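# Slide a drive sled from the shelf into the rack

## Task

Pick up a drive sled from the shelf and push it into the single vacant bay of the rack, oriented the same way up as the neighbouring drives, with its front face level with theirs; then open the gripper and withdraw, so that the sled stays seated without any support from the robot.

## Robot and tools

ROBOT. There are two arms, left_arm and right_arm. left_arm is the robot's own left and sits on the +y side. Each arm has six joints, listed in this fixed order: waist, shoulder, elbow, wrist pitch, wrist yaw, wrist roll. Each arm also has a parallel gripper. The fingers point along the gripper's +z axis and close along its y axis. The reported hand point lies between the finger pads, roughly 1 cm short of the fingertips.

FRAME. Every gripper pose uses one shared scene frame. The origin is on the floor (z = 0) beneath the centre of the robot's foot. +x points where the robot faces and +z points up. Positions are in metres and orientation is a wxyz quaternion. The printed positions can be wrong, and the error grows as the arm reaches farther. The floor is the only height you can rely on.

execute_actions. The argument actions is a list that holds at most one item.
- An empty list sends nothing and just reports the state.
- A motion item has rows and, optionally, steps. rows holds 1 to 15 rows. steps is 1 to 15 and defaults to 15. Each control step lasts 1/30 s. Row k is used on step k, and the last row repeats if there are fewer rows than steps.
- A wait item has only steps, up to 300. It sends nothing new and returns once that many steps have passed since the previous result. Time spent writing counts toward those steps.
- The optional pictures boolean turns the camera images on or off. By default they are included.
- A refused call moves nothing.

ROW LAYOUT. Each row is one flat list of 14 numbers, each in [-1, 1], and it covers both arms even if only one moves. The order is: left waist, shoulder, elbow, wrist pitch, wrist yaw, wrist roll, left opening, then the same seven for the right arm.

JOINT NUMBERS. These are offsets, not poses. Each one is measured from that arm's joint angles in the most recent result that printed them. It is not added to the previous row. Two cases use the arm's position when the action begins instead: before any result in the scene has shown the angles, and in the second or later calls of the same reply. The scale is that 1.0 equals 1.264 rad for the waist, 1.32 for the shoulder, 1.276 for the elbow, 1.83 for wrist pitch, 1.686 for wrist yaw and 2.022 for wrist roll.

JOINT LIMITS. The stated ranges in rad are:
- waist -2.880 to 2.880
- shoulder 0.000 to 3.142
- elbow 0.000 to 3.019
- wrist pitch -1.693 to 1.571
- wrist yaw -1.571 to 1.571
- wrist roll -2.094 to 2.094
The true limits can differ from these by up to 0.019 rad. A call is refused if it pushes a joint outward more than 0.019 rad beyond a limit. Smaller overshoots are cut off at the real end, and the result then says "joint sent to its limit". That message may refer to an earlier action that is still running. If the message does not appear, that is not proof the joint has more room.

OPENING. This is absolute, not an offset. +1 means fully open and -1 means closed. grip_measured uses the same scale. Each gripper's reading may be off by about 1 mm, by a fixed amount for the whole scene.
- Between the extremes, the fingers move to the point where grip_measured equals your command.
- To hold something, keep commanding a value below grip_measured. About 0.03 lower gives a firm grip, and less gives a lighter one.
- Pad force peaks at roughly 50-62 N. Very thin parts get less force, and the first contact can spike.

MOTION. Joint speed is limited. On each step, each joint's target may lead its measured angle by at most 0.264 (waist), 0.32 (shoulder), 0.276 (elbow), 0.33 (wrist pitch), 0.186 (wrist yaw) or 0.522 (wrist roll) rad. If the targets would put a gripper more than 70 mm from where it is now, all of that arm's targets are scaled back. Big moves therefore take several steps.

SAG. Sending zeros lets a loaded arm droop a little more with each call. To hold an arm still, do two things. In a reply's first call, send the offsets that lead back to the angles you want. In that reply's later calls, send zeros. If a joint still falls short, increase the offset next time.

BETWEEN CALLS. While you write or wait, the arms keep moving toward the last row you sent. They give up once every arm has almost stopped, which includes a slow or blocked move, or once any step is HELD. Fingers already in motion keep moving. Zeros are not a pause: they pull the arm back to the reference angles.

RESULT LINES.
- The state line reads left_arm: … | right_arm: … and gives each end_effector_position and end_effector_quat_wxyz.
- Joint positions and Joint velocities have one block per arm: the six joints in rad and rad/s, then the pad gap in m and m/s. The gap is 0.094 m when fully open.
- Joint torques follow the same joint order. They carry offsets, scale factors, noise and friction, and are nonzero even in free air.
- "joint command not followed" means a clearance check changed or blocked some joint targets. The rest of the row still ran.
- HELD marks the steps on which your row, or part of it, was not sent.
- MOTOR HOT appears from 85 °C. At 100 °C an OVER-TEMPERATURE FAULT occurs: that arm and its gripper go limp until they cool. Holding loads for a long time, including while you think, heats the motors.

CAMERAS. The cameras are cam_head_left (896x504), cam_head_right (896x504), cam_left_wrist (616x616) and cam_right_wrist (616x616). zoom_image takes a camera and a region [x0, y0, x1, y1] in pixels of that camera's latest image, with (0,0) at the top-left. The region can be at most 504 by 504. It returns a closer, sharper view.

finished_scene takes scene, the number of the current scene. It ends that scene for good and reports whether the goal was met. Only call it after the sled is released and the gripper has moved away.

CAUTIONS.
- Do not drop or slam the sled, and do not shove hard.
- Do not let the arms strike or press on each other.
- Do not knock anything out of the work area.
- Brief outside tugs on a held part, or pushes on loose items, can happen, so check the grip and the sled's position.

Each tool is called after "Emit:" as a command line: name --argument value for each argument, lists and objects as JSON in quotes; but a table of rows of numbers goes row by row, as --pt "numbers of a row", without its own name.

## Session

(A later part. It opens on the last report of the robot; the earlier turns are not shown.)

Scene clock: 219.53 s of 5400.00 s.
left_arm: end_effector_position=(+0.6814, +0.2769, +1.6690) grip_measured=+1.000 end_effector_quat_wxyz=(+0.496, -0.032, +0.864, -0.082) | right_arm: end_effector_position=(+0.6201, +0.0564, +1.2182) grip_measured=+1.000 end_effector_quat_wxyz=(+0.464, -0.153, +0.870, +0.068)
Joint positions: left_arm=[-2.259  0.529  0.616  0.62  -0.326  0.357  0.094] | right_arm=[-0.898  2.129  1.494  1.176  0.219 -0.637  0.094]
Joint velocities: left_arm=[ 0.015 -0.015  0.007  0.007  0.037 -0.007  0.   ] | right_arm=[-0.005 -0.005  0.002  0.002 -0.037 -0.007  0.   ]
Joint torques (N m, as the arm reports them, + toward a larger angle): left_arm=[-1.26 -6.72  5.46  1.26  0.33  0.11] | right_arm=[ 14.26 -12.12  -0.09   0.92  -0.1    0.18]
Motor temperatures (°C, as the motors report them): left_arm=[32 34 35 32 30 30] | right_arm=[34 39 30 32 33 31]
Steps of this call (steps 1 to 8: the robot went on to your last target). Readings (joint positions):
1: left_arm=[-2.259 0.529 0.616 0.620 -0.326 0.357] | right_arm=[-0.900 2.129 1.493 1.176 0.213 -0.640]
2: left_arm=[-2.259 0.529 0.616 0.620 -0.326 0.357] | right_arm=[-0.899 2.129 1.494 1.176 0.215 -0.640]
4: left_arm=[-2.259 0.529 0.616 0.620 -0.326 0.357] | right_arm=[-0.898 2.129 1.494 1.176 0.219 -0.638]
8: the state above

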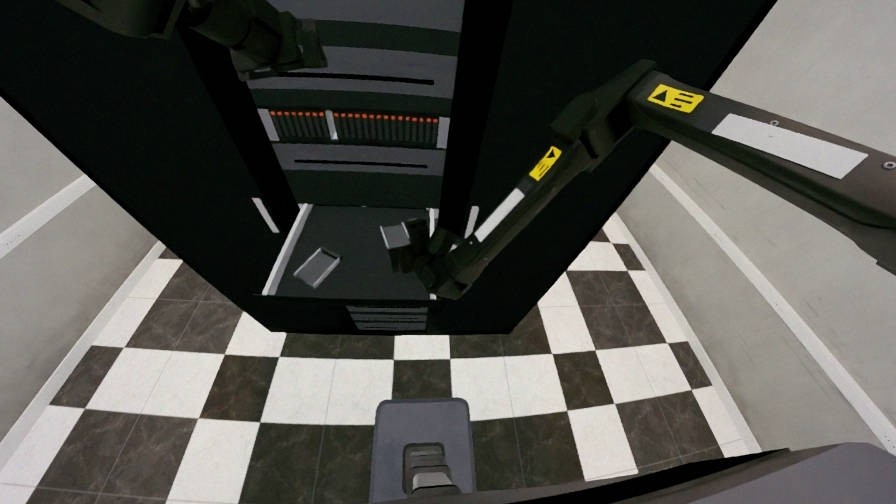

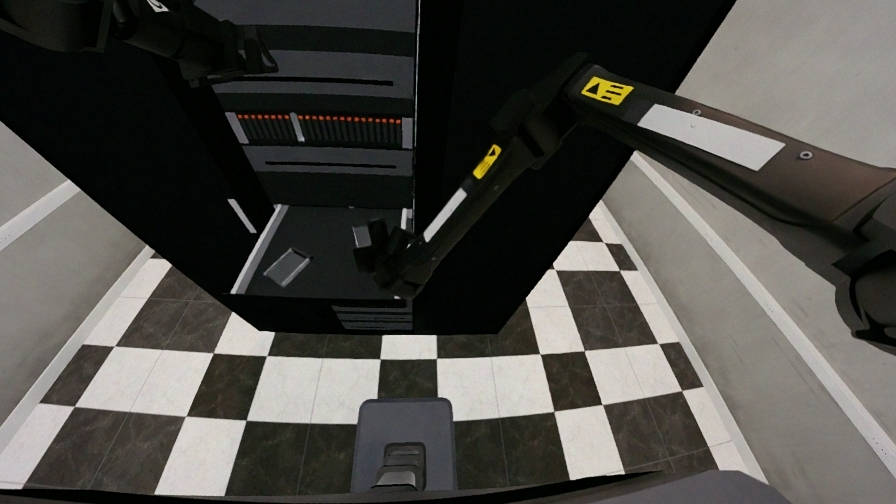

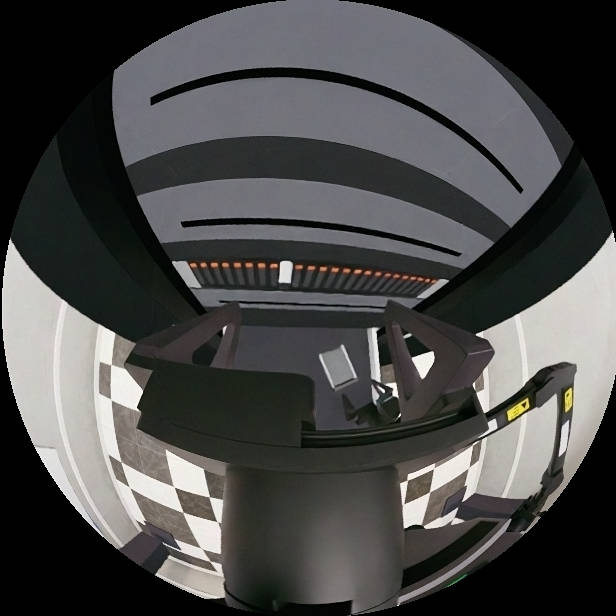

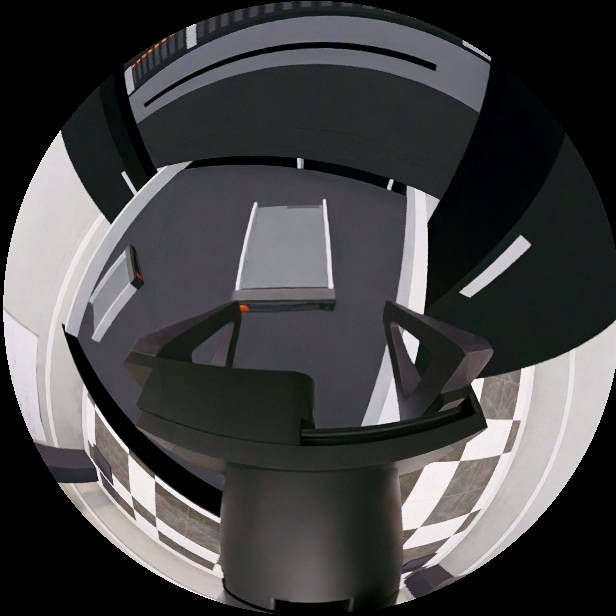

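Emit:
zoom_image --camera "cam_right_wrist" --region '[330, 170, 510, 450]'

Emit:
zoom_image --camera "cam_left_wrist" --region '[300, 325, 420, 435]'

Emit:
zoom_image --camera "cam_head_left" --region '[360, 195, 500, 310]'

Region (330, 170, 510, 450) of cam_right_wrist's 616x616 image, scaled by 1.800, with more detail than that image has; it fills the left 324 columns of this view, and the rest is white.

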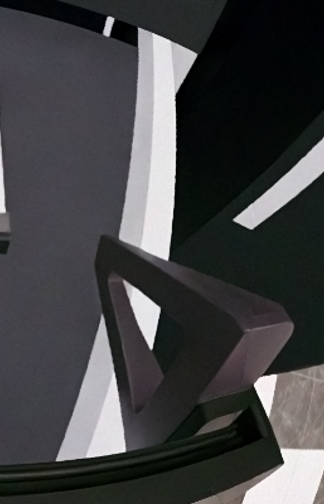

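Region (300, 325, 420, 435) of cam_left_wrist's 616x616 image, scaled by 4.200, with more detail than that image has; it fills the top 462 rows of this view, and the rest is white.

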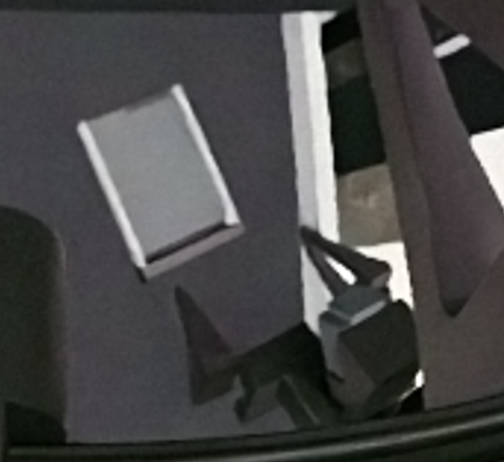

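Region (360, 195, 500, 310) of cam_head_left's 896x504 image, scaled by 3.600, with more detail than that image has; it fills the top 414 rows of this view, and the rest is white.

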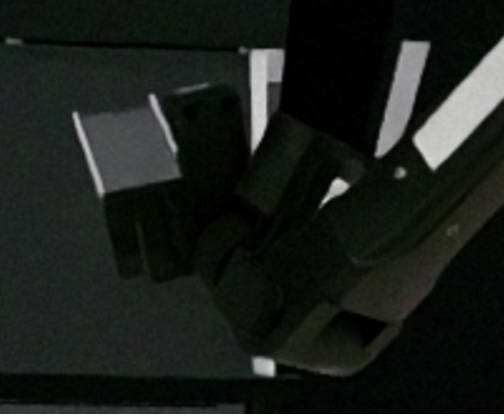

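Emit:
zoom_image --camera "cam_left_wrist" --region '[355, 350, 400, 400]'

Emit:
zoom_image --camera "cam_right_wrist" --region '[375, 270, 445, 340]'

Emit:
zoom_image --camera "cam_right_wrist" --region '[55, 230, 165, 370]'

Region (355, 350, 400, 400) of cam_left_wrist's 616x616 image, scaled by 10.080, with more detail than that image has; it fills the left 454 columns of this view, and the rest is white.

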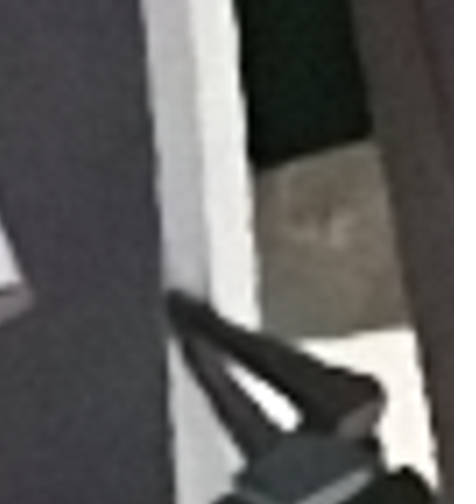

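Region (375, 270, 445, 340) of cam_right_wrist's 616x616 image, scaled by 7.200, with more detail than that image has.

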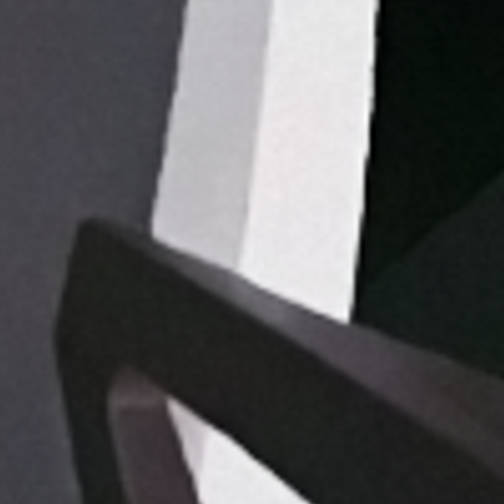

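Region (55, 230, 165, 370) of cam_right_wrist's 616x616 image, scaled by 3.600, with more detail than that image has; it fills the left 396 columns of this view, and the rest is white.

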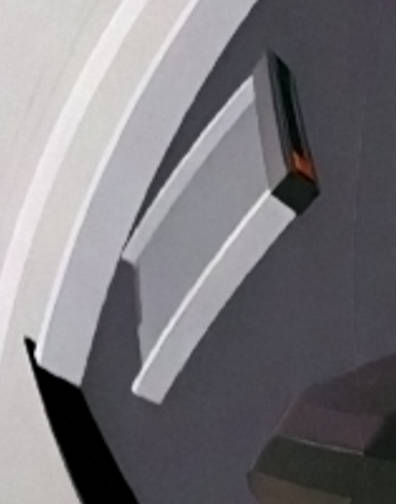

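Emit:
zoom_image --camera "cam_right_wrist" --region '[110, 285, 330, 480]'

Emit:
zoom_image --camera "cam_head_left" --region '[200, 0, 340, 90]'

Emit:
zoom_image --camera "cam_head_right" --region '[150, 0, 290, 95]'

Region (110, 285, 330, 480) of cam_right_wrist's 616x616 image, scaled by 2.291, with more detail than that image has; it fills the top 447 rows of this view, and the rest is white.

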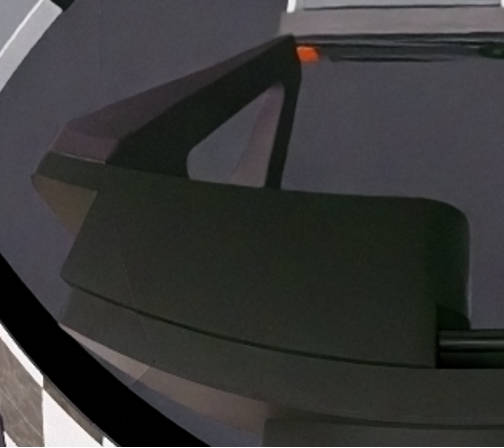

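Region (200, 0, 340, 90) of cam_head_left's 896x504 image, scaled by 3.600, with more detail than that image has; it fills the top 324 rows of this view, and the rest is white.

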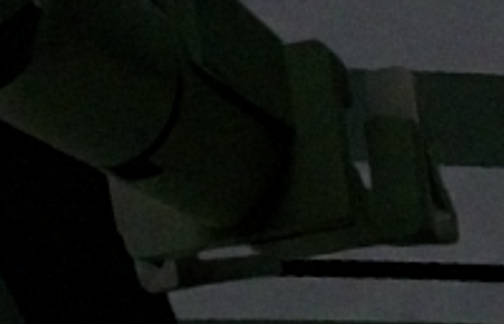

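Region (150, 0, 290, 95) of cam_head_right's 896x504 image, scaled by 3.600, with more detail than that image has; it fills the top 342 rows of this view, and the rest is white.

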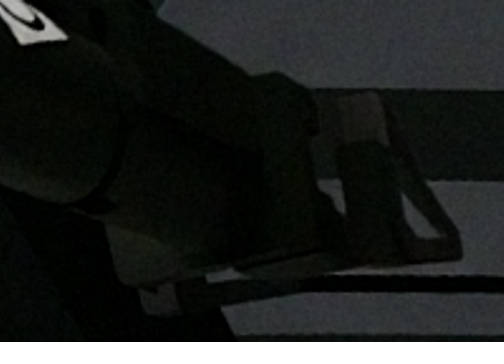

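Emit:
execute_actions --actions '[{"rows":[ [0,0,0,0,0,0,1, 0.015,-0.006,0.003,0,0,0.002,1], [0,0,0,0,0,0,1, 0.021,-0.009,0.007,0,0,0.004,1], [0,0,0,0,0,0,1, 0.026,-0.011,0.012,-0.004,0,0.005,1], [0,0,0,0,0,0,1, 0.030,-0.013,0.018,-0.010,0.002,0.006,1], [0,0,0,0,0,0,1, 0.034,-0.015,0.024,-0.018,0.004,0.0069,1], [0,0,0,0,0,0,1, 0.038,-0.017,0.030,-0.027,0.007,0.0069,1], [0,0,0,0,0,0,1, 0.042,-0.018,0.036,-0.037,0.011,0.0069,1], [0,0,0,0,0,0,1, 0.045,-0.019,0.042,-0.047,0.015,0.0069,1], [0,0,0,0,0,0,1, 0.048,-0.020,0.047,-0.057,0.019,0.0069,1], [0,0,0,0,0,0,1, 0.050,-0.021,0.051,-0.066,0.023,0.0069,1], [0,0,0,0,0,0,1, 0.0515,-0.022,0.054,-0.075,0.026,0.0069,1], [0,0,0,0,0,0,1, 0.0522,-0.022,0.056,-0.082,0.029,0.0069,1], [0,0,0,0,0,0,1, 0.0522,-0.022,0.0568,-0.087,0.0315,0.0069,1], [0,0,0,0,0,0,1, 0.0522,-0.022,0.0568,-0.0902,0.0329,0.0069,1] ],"steps":15}]' --pictures false

Emit:
execute_actions --actions '[{"steps":9}]'

Emit:
zoom_image --camera "cam_right_wrist" --region '[220, 200, 410, 360]'

Scene clock: 340.03 s of 5400.00 s.
left_arm: end_effector_position=(+0.6814, +0.2769, +1.6690) grip_measured=+1.000 end_effector_quat_wxyz=(+0.496, -0.032, +0.864, -0.082) | right_arm: end_effector_position=(+0.6444, +0.0974, +1.2387) grip_measured=+1.000 end_effector_quat_wxyz=(+0.443, -0.152, +0.879, +0.085)
Joint positions: left_arm=[-2.259  0.529  0.616  0.62  -0.326  0.357  0.094] | right_arm=[-0.836  2.105  1.563  1.039  0.269 -0.632  0.094]
Joint velocities: left_arm=[ 0.005 -0.005  0.002 -0.007  0.037 -0.037  0.   ] | right_arm=[ 0.103 -0.073  0.037 -0.168 -0.051  0.022  0.   ]
Joint torques (N m, as the arm reports them, + toward a larger angle): left_arm=[-1.28 -6.72  5.46  1.26  0.33  0.11] | right_arm=[ 14.91 -13.9    0.46   1.03  -0.21   0.13]
Motor temperatures (°C, as the motors report them): left_arm=[31 33 36 32 30 30] | right_arm=[35 39 30 32 33 31]
Steps of this call (steps 1 to 30: the robot went on to your last target; steps 31 to 90: nothing new was sent; then 117.00 s passed at rest; steps 91 to 105: all 15 steps of this action). Readings (joint positions):
91: left_arm=[-2.259 0.529 0.616 0.620 -0.326 0.357] | right_arm=[-0.897 2.129 1.494 1.176 0.219 -0.637]
92: left_arm=[-2.259 0.529 0.616 0.620 -0.326 0.357] | right_arm=[-0.896 2.128 1.495 1.176 0.219 -0.637]
94: left_arm=[-2.259 0.529 0.616 0.620 -0.326 0.357] | right_arm=[-0.893 2.128 1.499 1.176 0.220 -0.636]
98: left_arm=[-2.259 0.529 0.616 0.620 -0.326 0.357] | right_arm=[-0.875 2.126 1.525 1.137 0.237 -0.633]
105: the state above

Scene clock: 340.33 s of 5400.00 s.
left_arm: end_effector_position=(+0.6814, +0.2769, +1.6690) grip_measured=+1.000 end_effector_quat_wxyz=(+0.496, -0.032, +0.864, -0.082) | right_arm: end_effector_position=(+0.6457, +0.0999, +1.2408) grip_measured=+1.000 end_effector_quat_wxyz=(+0.441, -0.153, +0.880, +0.087)
Joint positions: left_arm=[-2.259  0.529  0.616  0.62  -0.326  0.357  0.094] | right_arm=[-0.832  2.1    1.564  1.027  0.272 -0.631  0.094]
Joint velocities: left_arm=[ 0.005  0.005 -0.022 -0.012 -0.066 -0.007  0.   ] | right_arm=[-0.005  0.005  0.002 -0.002 -0.022 -0.007  0.   ]
Joint torques (N m, as the arm reports them, + toward a larger angle): left_arm=[-1.26 -6.72  5.46  1.25  0.33  0.11] | right_arm=[ 15.27 -14.22   0.66   0.91  -0.22   0.06]
Motor temperatures (°C, as the motors report them): left_arm=[31 33 36 32 30 30] | right_arm=[35 39 30 32 33 31]
Steps of this call (steps 1 to 9: the robot went on to your last target). Readings (joint positions):
1: left_arm=[-2.259 0.529 0.616 0.620 -0.326 0.357] | right_arm=[-0.833 2.102 1.564 1.034 0.270 -0.632]
2: left_arm=[-2.259 0.529 0.616 0.620 -0.326 0.357] | right_arm=[-0.832 2.101 1.564 1.032 0.270 -0.632]
4: left_arm=[-2.259 0.529 0.616 0.620 -0.326 0.357] | right_arm=[-0.832 2.100 1.564 1.030 0.270 -0.631]
8: left_arm=[-2.259 0.529 0.616 0.620 -0.326 0.357] | right_arm=[-0.832 2.100 1.564 1.027 0.272 -0.631]
9: the state above

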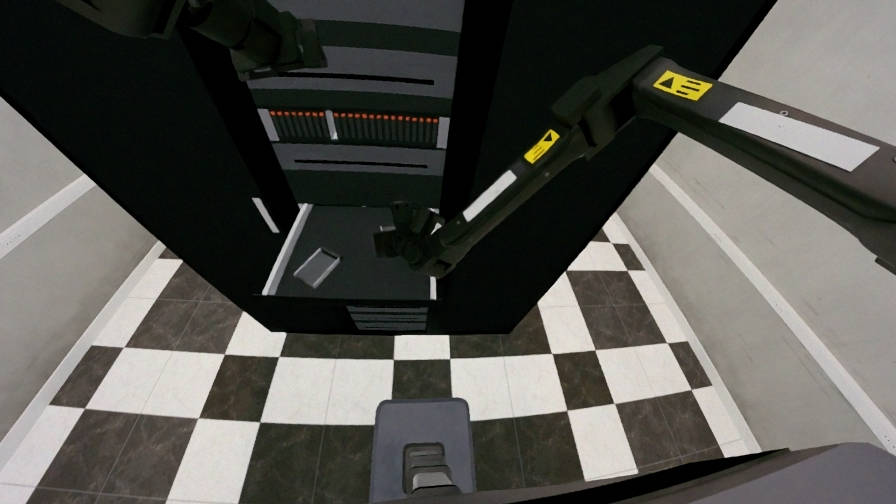

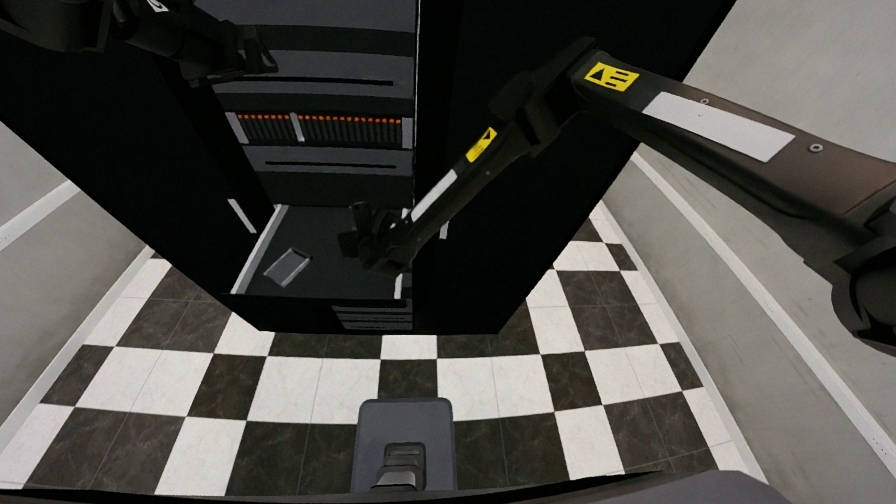

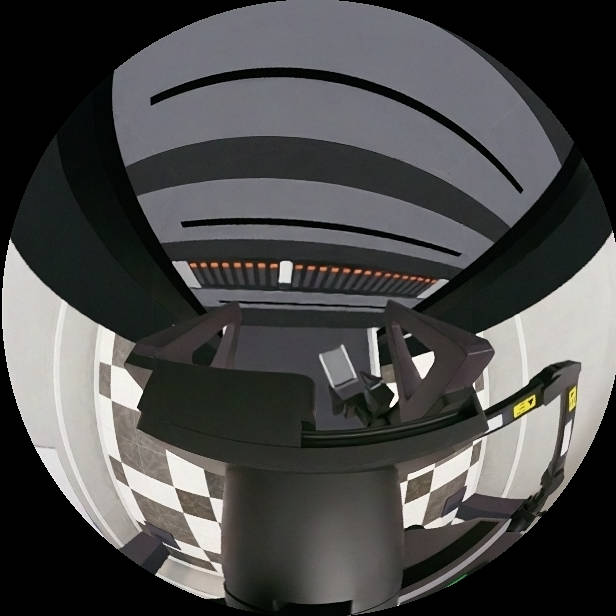

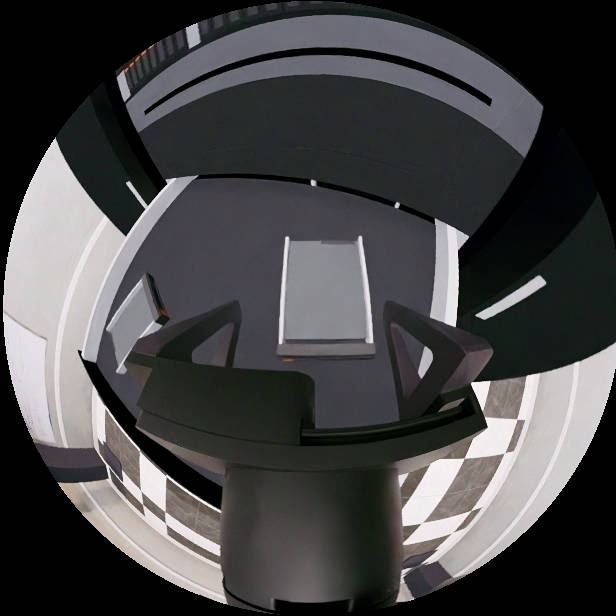

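Region (220, 200, 410, 360) of cam_right_wrist's 616x616 image, scaled by 2.653, with more detail than that image has; it fills the top 424 rows of this view, and the rest is white.

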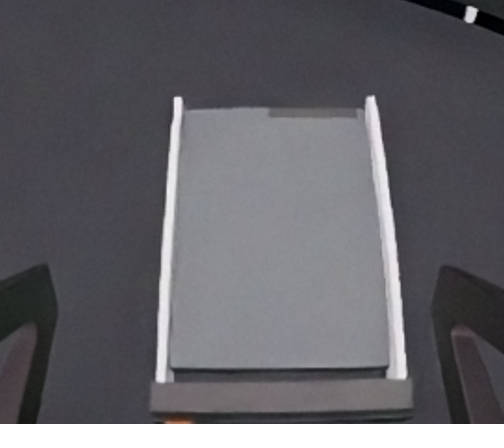

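Emit:
zoom_image --camera "cam_right_wrist" --region '[265, 325, 391, 375]'

Emit:
zoom_image --camera "cam_right_wrist" --region '[370, 280, 500, 420]'

Region (265, 325, 391, 375) of cam_right_wrist's 616x616 image, scaled by 4.000, with more detail than that image has; it fills the top 200 rows of this view, and the rest is white.

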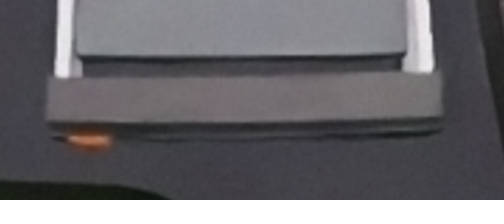

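Region (370, 280, 500, 420) of cam_right_wrist's 616x616 image, scaled by 3.600, with more detail than that image has; it fills the left 468 columns of this view, and the rest is white.

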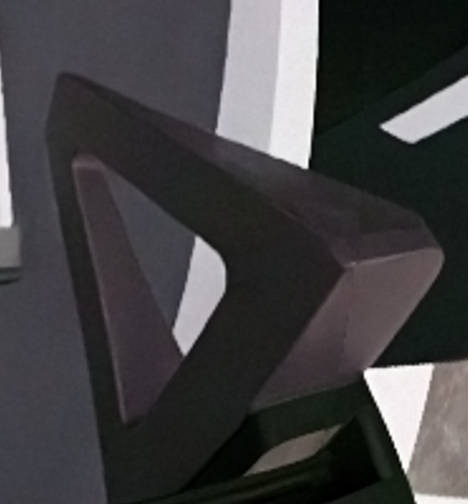

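Emit:
execute_actions --actions '[{"rows":[ [0,0,0,0,0,0,1, -0.010,0.010,0.001,0.008,-0.002,0.002,1], [0,0,0,0,0,0,1, -0.016,0.017,0.002,0.013,-0.005,0.004,1], [0,0,0,0,0,0,1, -0.0185,0.021,0.004,0.018,-0.009,0.005,1], [0,0,0,0,0,0,1, -0.021,0.025,0.006,0.023,-0.013,0.006,1], [0,0,0,0,0,0,1, -0.0235,0.029,0.009,0.028,-0.018,0.007,1], [0,0,0,0,0,0,1, -0.026,0.033,0.012,0.034,-0.023,0.008,1], [0,0,0,0,0,0,1, -0.028,0.0375,0.015,0.040,-0.028,0.009,1], [0,0,0,0,0,0,1, -0.0305,0.042,0.018,0.046,-0.033,0.0094,1], [0,0,0,0,0,0,1, -0.033,0.046,0.021,0.051,-0.038,0.0094,1], [0,0,0,0,0,0,1, -0.035,0.050,0.024,0.056,-0.043,0.0094,1], [0,0,0,0,0,0,1, -0.0375,0.054,0.027,0.060,-0.047,0.0094,1], [0,0,0,0,0,0,1, -0.040,0.058,0.030,0.064,-0.051,0.0094,1], [0,0,0,0,0,0,1, -0.042,0.062,0.032,0.067,-0.054,0.0094,1], [0,0,0,0,0,0,1, -0.0445,0.0665,0.034,0.0685,-0.0555,0.0094,1], [0,0,0,0,0,0,1, -0.0467,0.0705,0.0355,0.0692,-0.0563,0.0094,1] ],"steps":15}]' --pictures false

Emit:
execute_actions --actions '[{"steps":12}]'

Emit:
zoom_image --camera "cam_right_wrist" --region '[225, 270, 400, 370]'

Scene clock: 446.87 s of 5400.00 s.
left_arm: end_effector_position=(+0.6814, +0.2769, +1.6690) grip_measured=+1.000 end_effector_quat_wxyz=(+0.496, -0.032, +0.864, -0.082) | right_arm: end_effector_position=(+0.6371, +0.0991, +1.2265) grip_measured=+1.000 end_effector_quat_wxyz=(+0.479, -0.147, +0.859, +0.102)
Joint positions: left_arm=[-2.259  0.529  0.616  0.62  -0.326  0.357  0.094] | right_arm=[-0.861  2.167  1.598  1.125  0.181 -0.621  0.094]
Joint velocities: left_arm=[-0.005  0.005  0.002  0.002 -0.007 -0.037  0.   ] | right_arm=[-0.132  0.151  0.061  0.105  0.037 -0.007  0.   ]
Joint torques (N m, as the arm reports them, + toward a larger angle): left_arm=[-1.32 -6.7   5.46  1.26  0.33  0.11] | right_arm=[ 13.7  -12.78   0.76   2.51  -0.44   0.11]
Motor temperatures (°C, as the motors report them): left_arm=[31 33 36 32 30 30] | right_arm=[35 39 30 32 33 31]
Steps of this call (steps 1 to 30: the robot went on to your last target; steps 31 to 90: nothing new was sent; then 103.03 s passed at rest; steps 91 to 105: all 15 steps of this action). Readings (joint positions):
91: left_arm=[-2.259 0.529 0.616 0.620 -0.326 0.357] | right_arm=[-0.832 2.100 1.564 1.027 0.272 -0.631]
92: left_arm=[-2.259 0.529 0.616 0.620 -0.326 0.357] | right_arm=[-0.832 2.100 1.564 1.028 0.269 -0.631]
94: left_arm=[-2.259 0.529 0.616 0.620 -0.326 0.357] | right_arm=[-0.832 2.103 1.564 1.036 0.258 -0.630]
98: left_arm=[-2.259 0.529 0.616 0.620 -0.326 0.357] | right_arm=[-0.837 2.121 1.575 1.071 0.225 -0.625]
105: the state above

Scene clock: 447.27 s of 5400.00 s.
left_arm: end_effector_position=(+0.6814, +0.2769, +1.6690) grip_measured=+1.000 end_effector_quat_wxyz=(+0.496, -0.032, +0.864, -0.082) | right_arm: end_effector_position=(+0.6294, +0.0915, +1.2124) grip_measured=+1.000 end_effector_quat_wxyz=(+0.475, -0.150, +0.862, +0.096)
Joint positions: left_arm=[-2.259  0.529  0.616  0.62  -0.326  0.357  0.094] | right_arm=[-0.877  2.186  1.603  1.131  0.179 -0.62   0.094]
Joint velocities: left_arm=[ 0.005 -0.005  0.002 -0.022 -0.007  0.051  0.   ] | right_arm=[ 0.005 -0.005  0.007 -0.002 -0.022  0.007  0.   ]
Joint torques (N m, as the arm reports them, + toward a larger angle): left_arm=[-1.3  -6.7   5.48  1.25  0.33  0.11] | right_arm=[ 13.72 -13.37   0.62   2.36  -0.46   0.08]
Motor temperatures (°C, as the motors report them): left_arm=[31 33 36 32 30 30] | right_arm=[35 39 30 32 33 31]
Steps of this call (steps 1 to 12: the robot went on to your last target). Readings (joint positions):
1: left_arm=[-2.259 0.529 0.616 0.620 -0.326 0.357] | right_arm=[-0.864 2.172 1.600 1.127 0.180 -0.621]
2: left_arm=[-2.259 0.529 0.616 0.620 -0.326 0.357] | right_arm=[-0.868 2.177 1.601 1.129 0.180 -0.621]
4: left_arm=[-2.259 0.529 0.616 0.620 -0.326 0.357] | right_arm=[-0.874 2.183 1.601 1.129 0.180 -0.621]
8: left_arm=[-2.259 0.529 0.616 0.620 -0.326 0.357] | right_arm=[-0.877 2.186 1.601 1.129 0.180 -0.620]
12: the state above

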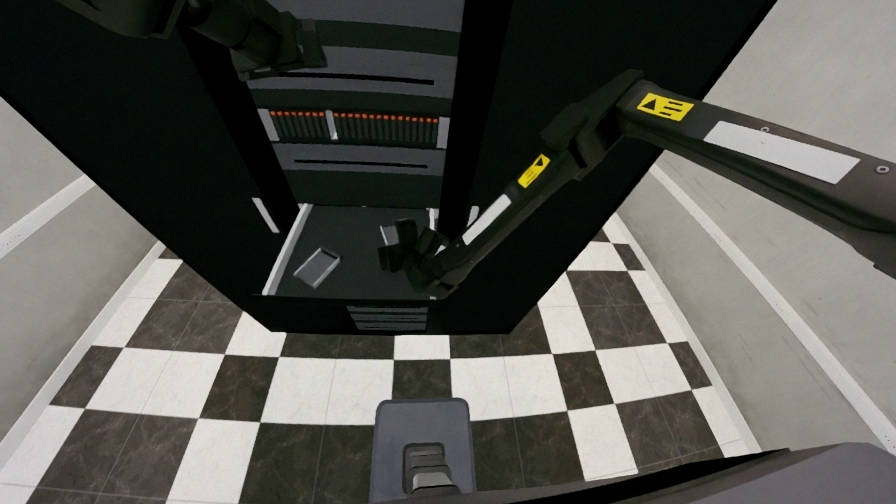

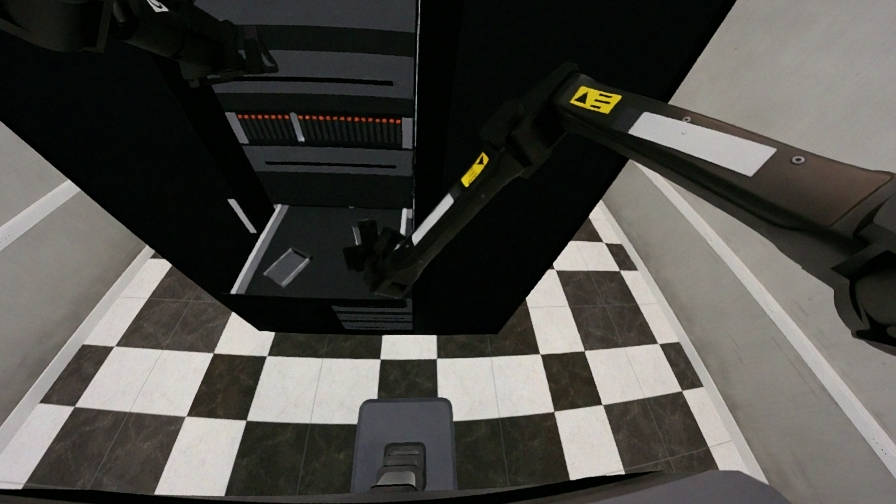

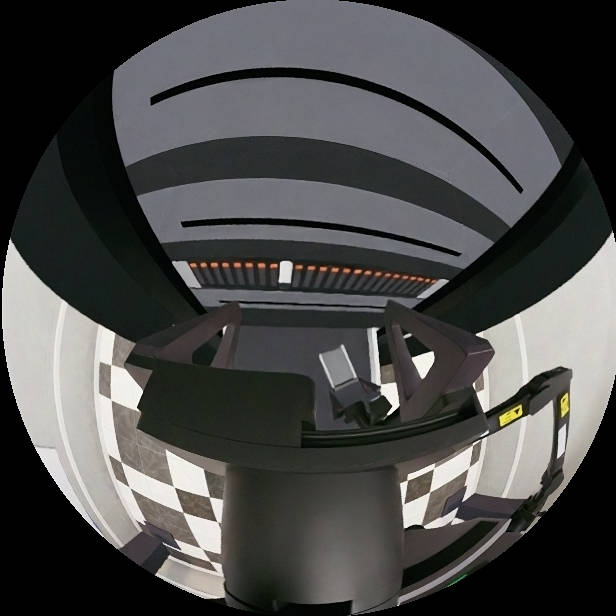

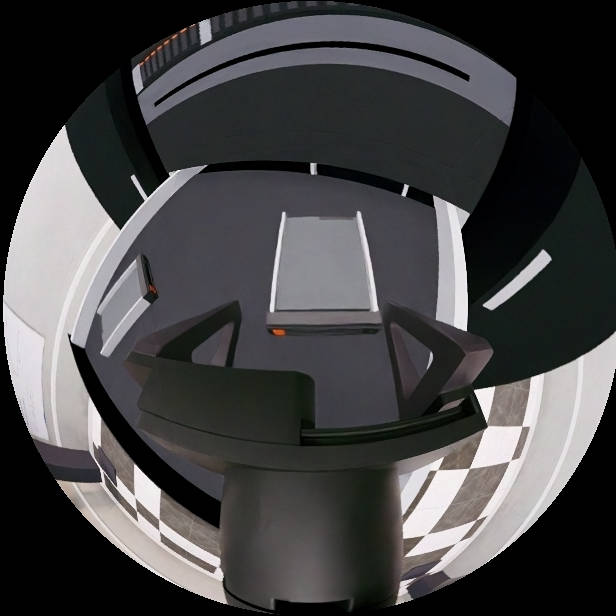

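Region (225, 270, 400, 370) of cam_right_wrist's 616x616 image, scaled by 2.880, with more detail than that image has; it fills the top 288 rows of this view, and the rest is white.

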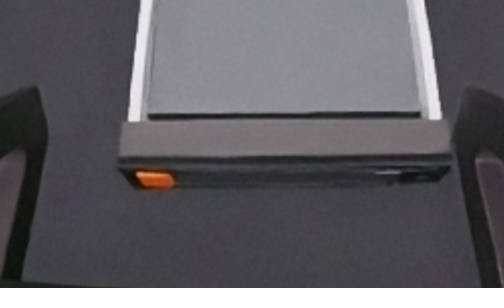

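Emit:
execute_actions --actions '[{"rows":[ [0,0,0,0,0,0,1, 0,0,0.004,0,0.003,0.002,1], [0,0,0,0,0,0,1, 0,0,0.008,-0.003,0.007,0.004,1], [0,0,0,0,0,0,1, 0,0,0.012,-0.008,0.012,0.005,1], [0,0,0,0,0,0,1, 0,0,0.016,-0.013,0.017,0.006,1], [0,0,0,0,0,0,1, 0,0,0.020,-0.018,0.022,0.007,1], [0,0,0,0,0,0,1, 0,0,0.0235,-0.024,0.027,0.008,1], [0,0,0,0,0,0,1, 0,0,0.027,-0.030,0.032,0.0089,1], [0,0,0,0,0,0,1, 0,0,0.030,-0.036,0.037,0.0089,1], [0,0,0,0,0,0,1, 0,0,0.033,-0.042,0.042,0.0089,1], [0,0,0,0,0,0,1, 0,0,0.035,-0.047,0.046,0.0089,1], [0,0,0,0,0,0,1, 0,0,0.0365,-0.052,0.050,0.0089,1], [0,0,0,0,0,0,1, 0,0,0.0372,-0.056,0.052,0.0089,1], [0,0,0,0,0,0,1, 0,0,0.0372,-0.060,0.0534,0.0089,1], [0,0,0,0,0,0,1, 0,0,0.0372,-0.0628,0.0534,0.0089,1] ],"steps":15}]' --pictures false

Emit:
execute_actions --actions '[{"steps":7}]'

Emit:
zoom_image --camera "cam_right_wrist" --region '[225, 270, 400, 370]'

Scene clock: 497.90 s of 5400.00 s.
left_arm: end_effector_position=(+0.6814, +0.2769, +1.6690) grip_measured=+1.000 end_effector_quat_wxyz=(+0.496, -0.032, +0.864, -0.082) | right_arm: end_effector_position=(+0.6375, +0.0885, +1.1975) grip_measured=+1.000 end_effector_quat_wxyz=(+0.441, -0.145, +0.883, +0.072)
Joint positions: left_arm=[-2.259  0.529  0.616  0.62  -0.326  0.357  0.094] | right_arm=[-0.875  2.186  1.646  1.041  0.262 -0.613  0.094]
Joint velocities: left_arm=[ 0.005 -0.024 -0.012  0.002 -0.022  0.022  0.   ] | right_arm=[ 0.005 -0.005  0.002 -0.144  0.066  0.022  0.   ]
Joint torques (N m, as the arm reports them, + toward a larger angle): left_arm=[-1.32 -6.67  5.46  1.25  0.34  0.11] | right_arm=[ 15.11 -14.83   0.55   0.94  -0.08   0.14]
Motor temperatures (°C, as the motors report them): left_arm=[31 33 36 32 30 30] | right_arm=[35 39 30 32 33 31]
Steps of this call (steps 1 to 30: the robot went on to your last target; steps 31 to 90: nothing new was sent; then 47.13 s passed at rest; steps 91 to 105: all 15 steps of this action). Readings (joint positions):
91: left_arm=[-2.259 0.529 0.616 0.620 -0.326 0.357] | right_arm=[-0.877 2.186 1.603 1.131 0.180 -0.620]
92: left_arm=[-2.259 0.529 0.616 0.620 -0.326 0.357] | right_arm=[-0.877 2.186 1.603 1.131 0.184 -0.620]
94: left_arm=[-2.259 0.529 0.616 0.620 -0.326 0.357] | right_arm=[-0.877 2.186 1.606 1.130 0.198 -0.619]
98: left_arm=[-2.259 0.529 0.616 0.620 -0.326 0.357] | right_arm=[-0.877 2.186 1.625 1.101 0.230 -0.615]
105: the state above

Scene clock: 498.13 s of 5400.00 s.
left_arm: end_effector_position=(+0.6814, +0.2769, +1.6690) grip_measured=+1.000 end_effector_quat_wxyz=(+0.496, -0.032, +0.864, -0.082) | right_arm: end_effector_position=(+0.6361, +0.0889, +1.1959) grip_measured=+1.000 end_effector_quat_wxyz=(+0.437, -0.146, +0.884, +0.073)
Joint positions: left_arm=[-2.259  0.529  0.616  0.62  -0.326  0.357  0.094] | right_arm=[-0.875  2.186  1.646  1.033  0.265 -0.611  0.094]
Joint velocities: left_arm=[-0.005 -0.005  0.007 -0.007 -0.081  0.022  0.   ] | right_arm=[-0.015  0.005 -0.002  0.002  0.037  0.066  0.   ]
Joint torques (N m, as the arm reports them, + toward a larger angle): left_arm=[-1.29 -6.68  5.46  1.26  0.33  0.11] | right_arm=[ 14.96 -14.06   0.75   0.92  -0.19   0.12]
Motor temperatures (°C, as the motors report them): left_arm=[31 33 36 32 30 30] | right_arm=[35 39 30 32 33 31]
Steps of this call (steps 1 to 7: the robot went on to your last target). Readings (joint positions):
1: left_arm=[-2.259 0.529 0.616 0.620 -0.326 0.357] | right_arm=[-0.875 2.186 1.646 1.038 0.264 -0.613]
2: left_arm=[-2.259 0.529 0.616 0.620 -0.326 0.357] | right_arm=[-0.875 2.186 1.646 1.036 0.264 -0.612]
4: left_arm=[-2.259 0.529 0.616 0.620 -0.326 0.357] | right_arm=[-0.875 2.186 1.646 1.033 0.265 -0.611]
7: the state above

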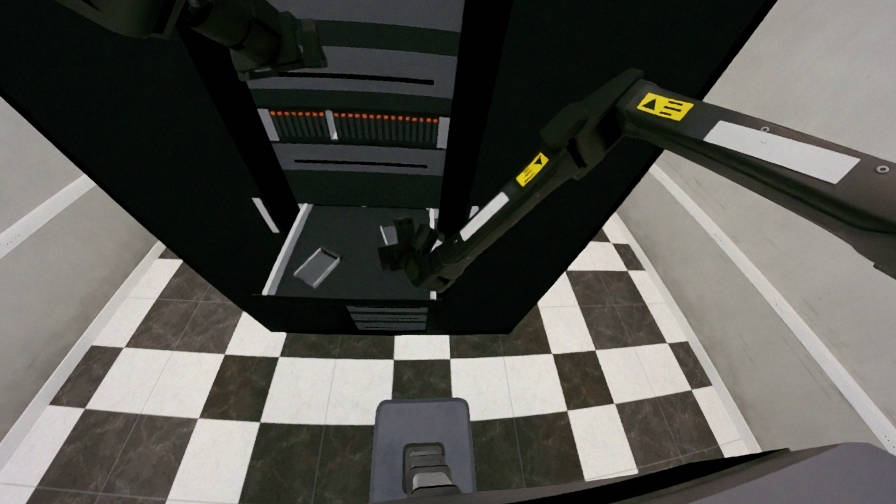

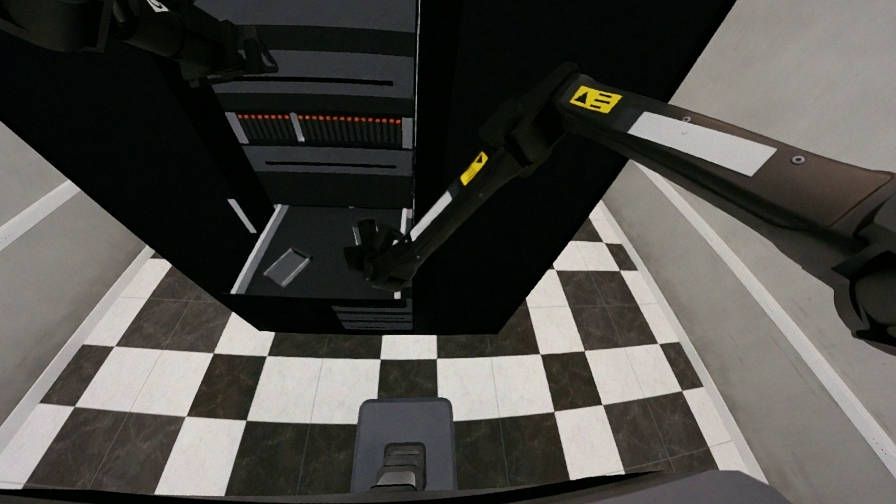

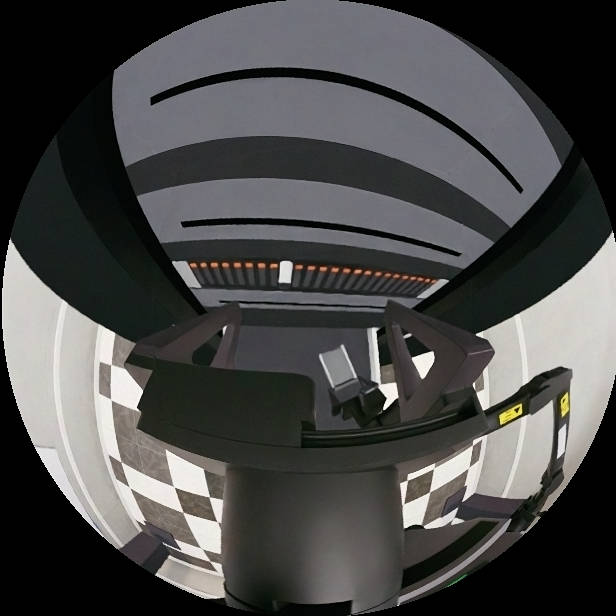

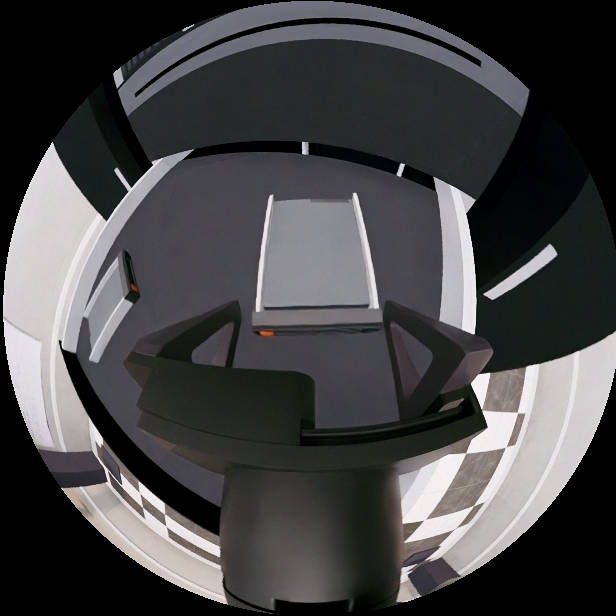

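Region (225, 270, 400, 370) of cam_right_wrist's 616x616 image, scaled by 2.880, with more detail than that image has; it fills the top 288 rows of this view, and the rest is white.

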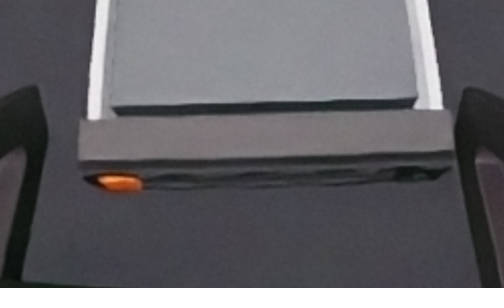

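Emit:
execute_actions --actions '[{"rows":[ [0,0,0,0,0,0,1, -0.003,0,0.003,-0.009,0.002,0,1], [0,0,0,0,0,0,1, -0.003,0,0.005,-0.013,0.002,0,1], [0,0,0,0,0,0,1, -0.003,0,0.0065,-0.017,0.002,0,0.97], [0,0,0,0,0,0,1, -0.003,0,0.008,-0.021,0.002,0,0.95], [0,0,0,0,0,0,1, -0.003,0,0.0095,-0.025,0.002,0,0.93], [0,0,0,0,0,0,1, -0.003,0,0.0107,-0.028,0.002,0,0.93], [0,0,0,0,0,0,1, -0.003,0,0.0107,-0.0295,0.002,0,0.93], [0,0,0,0,0,0,1, -0.003,0,0.0107,-0.0295,0.002,0,0.93], [0,0,0,0,0,0,1, -0.003,0,0.0107,-0.0295,0.002,0,0.92], [0,0,0,0,0,0,1, -0.003,0,0.0107,-0.0295,0.002,0,0.90], [0,0,0,0,0,0,1, -0.003,0,0.0107,-0.0295,0.002,0,0.87], [0,0,0,0,0,0,1, -0.003,0,0.0107,-0.0295,0.002,0,0.84], [0,0,0,0,0,0,1, -0.003,0,0.0107,-0.0295,0.002,0,0.81], [0,0,0,0,0,0,1, -0.003,0,0.0107,-0.0295,0.002,0,0.78], [0,0,0,0,0,0,1, -0.003,0,0.0107,-0.0295,0.002,0,0.75] ],"steps":15}]' --pictures false

Emit:
execute_actions --actions '[{"rows":[ [0,0,0,0,0,0,1, -0.003,0,0.002,-0.004,0,0,0.73], [0,0,0,0,0,0,1, -0.003,0,0.002,-0.004,0,0,0.715], [0,0,0,0,0,0,1, -0.003,0,0.002,-0.004,0,0,0.70], [0,0,0,0,0,0,1, -0.003,0,0.002,-0.004,0,0,0.69], [0,0,0,0,0,0,1, -0.003,0,0.002,-0.004,0,0,0.68], [0,0,0,0,0,0,1, -0.003,0,0.002,-0.004,0,0,0.67], [0,0,0,0,0,0,1, -0.003,0,0.002,-0.004,0,0,0.66], [0,0,0,0,0,0,1, -0.003,0,0.002,-0.004,0,0,0.65], [0,0,0,0,0,0,1, -0.003,0,0.002,-0.004,0,0,0.64], [0,0,0,0,0,0,1, -0.003,0,0.002,-0.004,0,0,0.63], [0,0,0,0,0,0,1, -0.003,0,0.002,-0.004,0,0,0.62] ],"steps":14}]'

Emit:
zoom_image --camera "cam_right_wrist" --region '[225, 270, 400, 370]'

Scene clock: 542.47 s of 5400.00 s.
left_arm: end_effector_position=(+0.6814, +0.2769, +1.6690) grip_measured=+1.000 end_effector_quat_wxyz=(+0.496, -0.032, +0.864, -0.082) | right_arm: end_effector_position=(+0.6367, +0.0909, +1.1928) grip_measured=+0.765 end_effector_quat_wxyz=(+0.429, -0.151, +0.887, +0.074)
Joint positions: left_arm=[-2.259  0.529  0.616  0.62  -0.326  0.357  0.094] | right_arm=[-0.875  2.185  1.655  1.003  0.267 -0.611  0.083]
Joint velocities: left_arm=[-0.015  0.005  0.022 -0.007 -0.007  0.022  0.   ] | right_arm=[-0.005 -0.005  0.007 -0.022 -0.066 -0.022 -0.027]
Joint torques (N m, as the arm reports them, + toward a larger angle): left_arm=[-1.28 -6.69  5.46  1.26  0.33  0.11] | right_arm=[ 14.86 -13.86   0.88   0.58  -0.25  -0.01]
Motor temperatures (°C, as the motors report them): left_arm=[31 33 36 32 30 30] | right_arm=[36 39 30 32 33 31]
Steps of this call (steps 1 to 15: the robot went on to your last target; steps 16 to 90: nothing new was sent; then 40.83 s passed at rest; steps 91 to 105: all 15 steps of this action). Readings (joint positions):
91: left_arm=[-2.259 0.529 0.616 0.620 -0.326 0.357] | right_arm=[-0.875 2.186 1.646 1.033 0.265 -0.610]
92: left_arm=[-2.259 0.529 0.616 0.620 -0.326 0.357] | right_arm=[-0.875 2.186 1.646 1.032 0.265 -0.610]
94: left_arm=[-2.259 0.529 0.616 0.620 -0.326 0.357] | right_arm=[-0.875 2.186 1.647 1.023 0.266 -0.610]
98: left_arm=[-2.259 0.529 0.616 0.620 -0.326 0.357] | right_arm=[-0.875 2.186 1.650 1.007 0.266 -0.611]
105: the state above

Scene clock: 542.93 s of 5400.00 s.
left_arm: end_effector_position=(+0.6814, +0.2769, +1.6690) grip_measured=+1.000 end_effector_quat_wxyz=(+0.496, -0.032, +0.864, -0.082) | right_arm: end_effector_position=(+0.6370, +0.0908, +1.1929) grip_measured=+0.638 end_effector_quat_wxyz=(+0.430, -0.151, +0.887, +0.074)
Joint positions: left_arm=[-2.259  0.529  0.616  0.62  -0.326  0.357  0.094] | right_arm=[-0.875  2.185  1.655  1.003  0.267 -0.611  0.077]
Joint velocities: left_arm=[-0.015 -0.005 -0.027 -0.007 -0.022  0.007  0.   ] | right_arm=[-0.015 -0.005 -0.002  0.007 -0.007 -0.051 -0.   ]
Joint torques (N m, as the arm reports them, + toward a larger angle): left_arm=[-1.3  -6.74  5.46  1.25  0.33  0.11] | right_arm=[ 14.57 -14.09   0.63   1.27  -0.34   0.  ]
Motor temperatures (°C, as the motors report them): left_arm=[31 33 36 32 30 30] | right_arm=[36 39 30 32 33 31]
Steps of this call (steps 1 to 14: all 14 steps of this action). Readings (joint positions):
1: left_arm=[-2.259 0.529 0.616 0.620 -0.326 0.357] | right_arm=[-0.875 2.185 1.655 1.003 0.267 -0.611]
2: left_arm=[-2.259 0.529 0.616 0.620 -0.326 0.357] | right_arm=[-0.875 2.185 1.655 1.003 0.267 -0.611]
4: left_arm=[-2.259 0.529 0.616 0.620 -0.326 0.357] | right_arm=[-0.875 2.185 1.655 1.003 0.267 -0.611]
8: left_arm=[-2.259 0.529 0.616 0.620 -0.326 0.357] | right_arm=[-0.875 2.185 1.655 1.003 0.267 -0.611]
14: the state above

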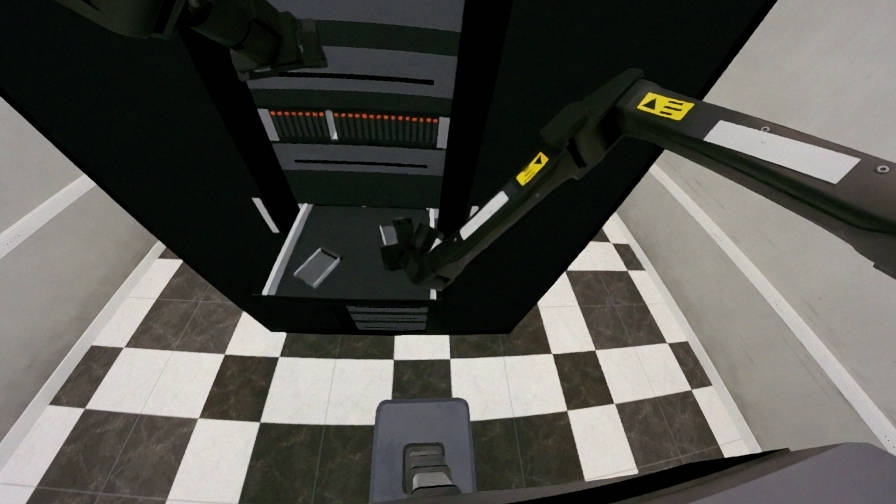

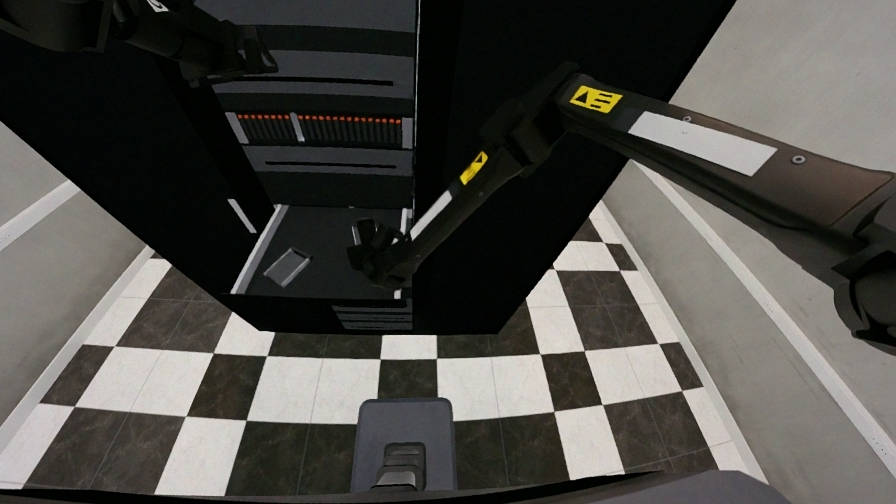

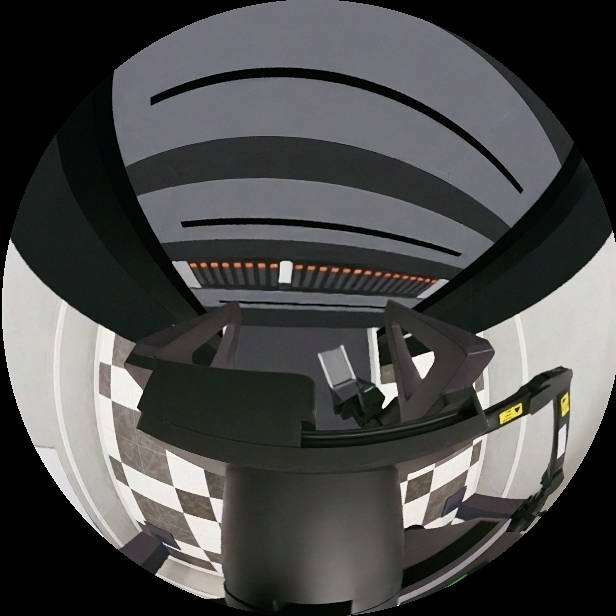

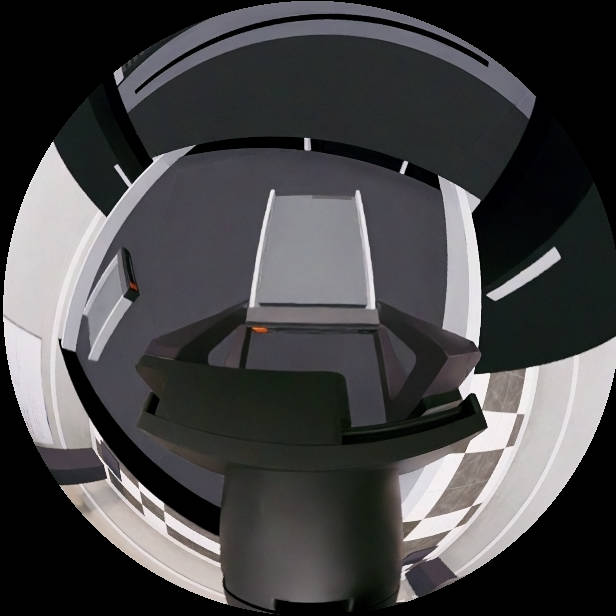

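Region (225, 270, 400, 370) of cam_right_wrist's 616x616 image, scaled by 2.880, with more detail than that image has; it fills the top 288 rows of this view, and the rest is white.

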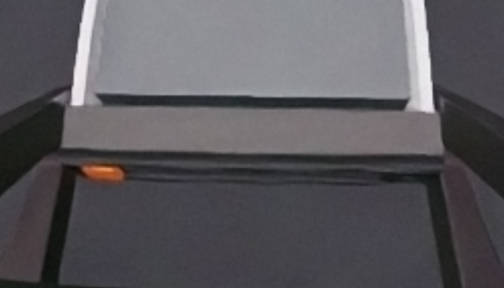

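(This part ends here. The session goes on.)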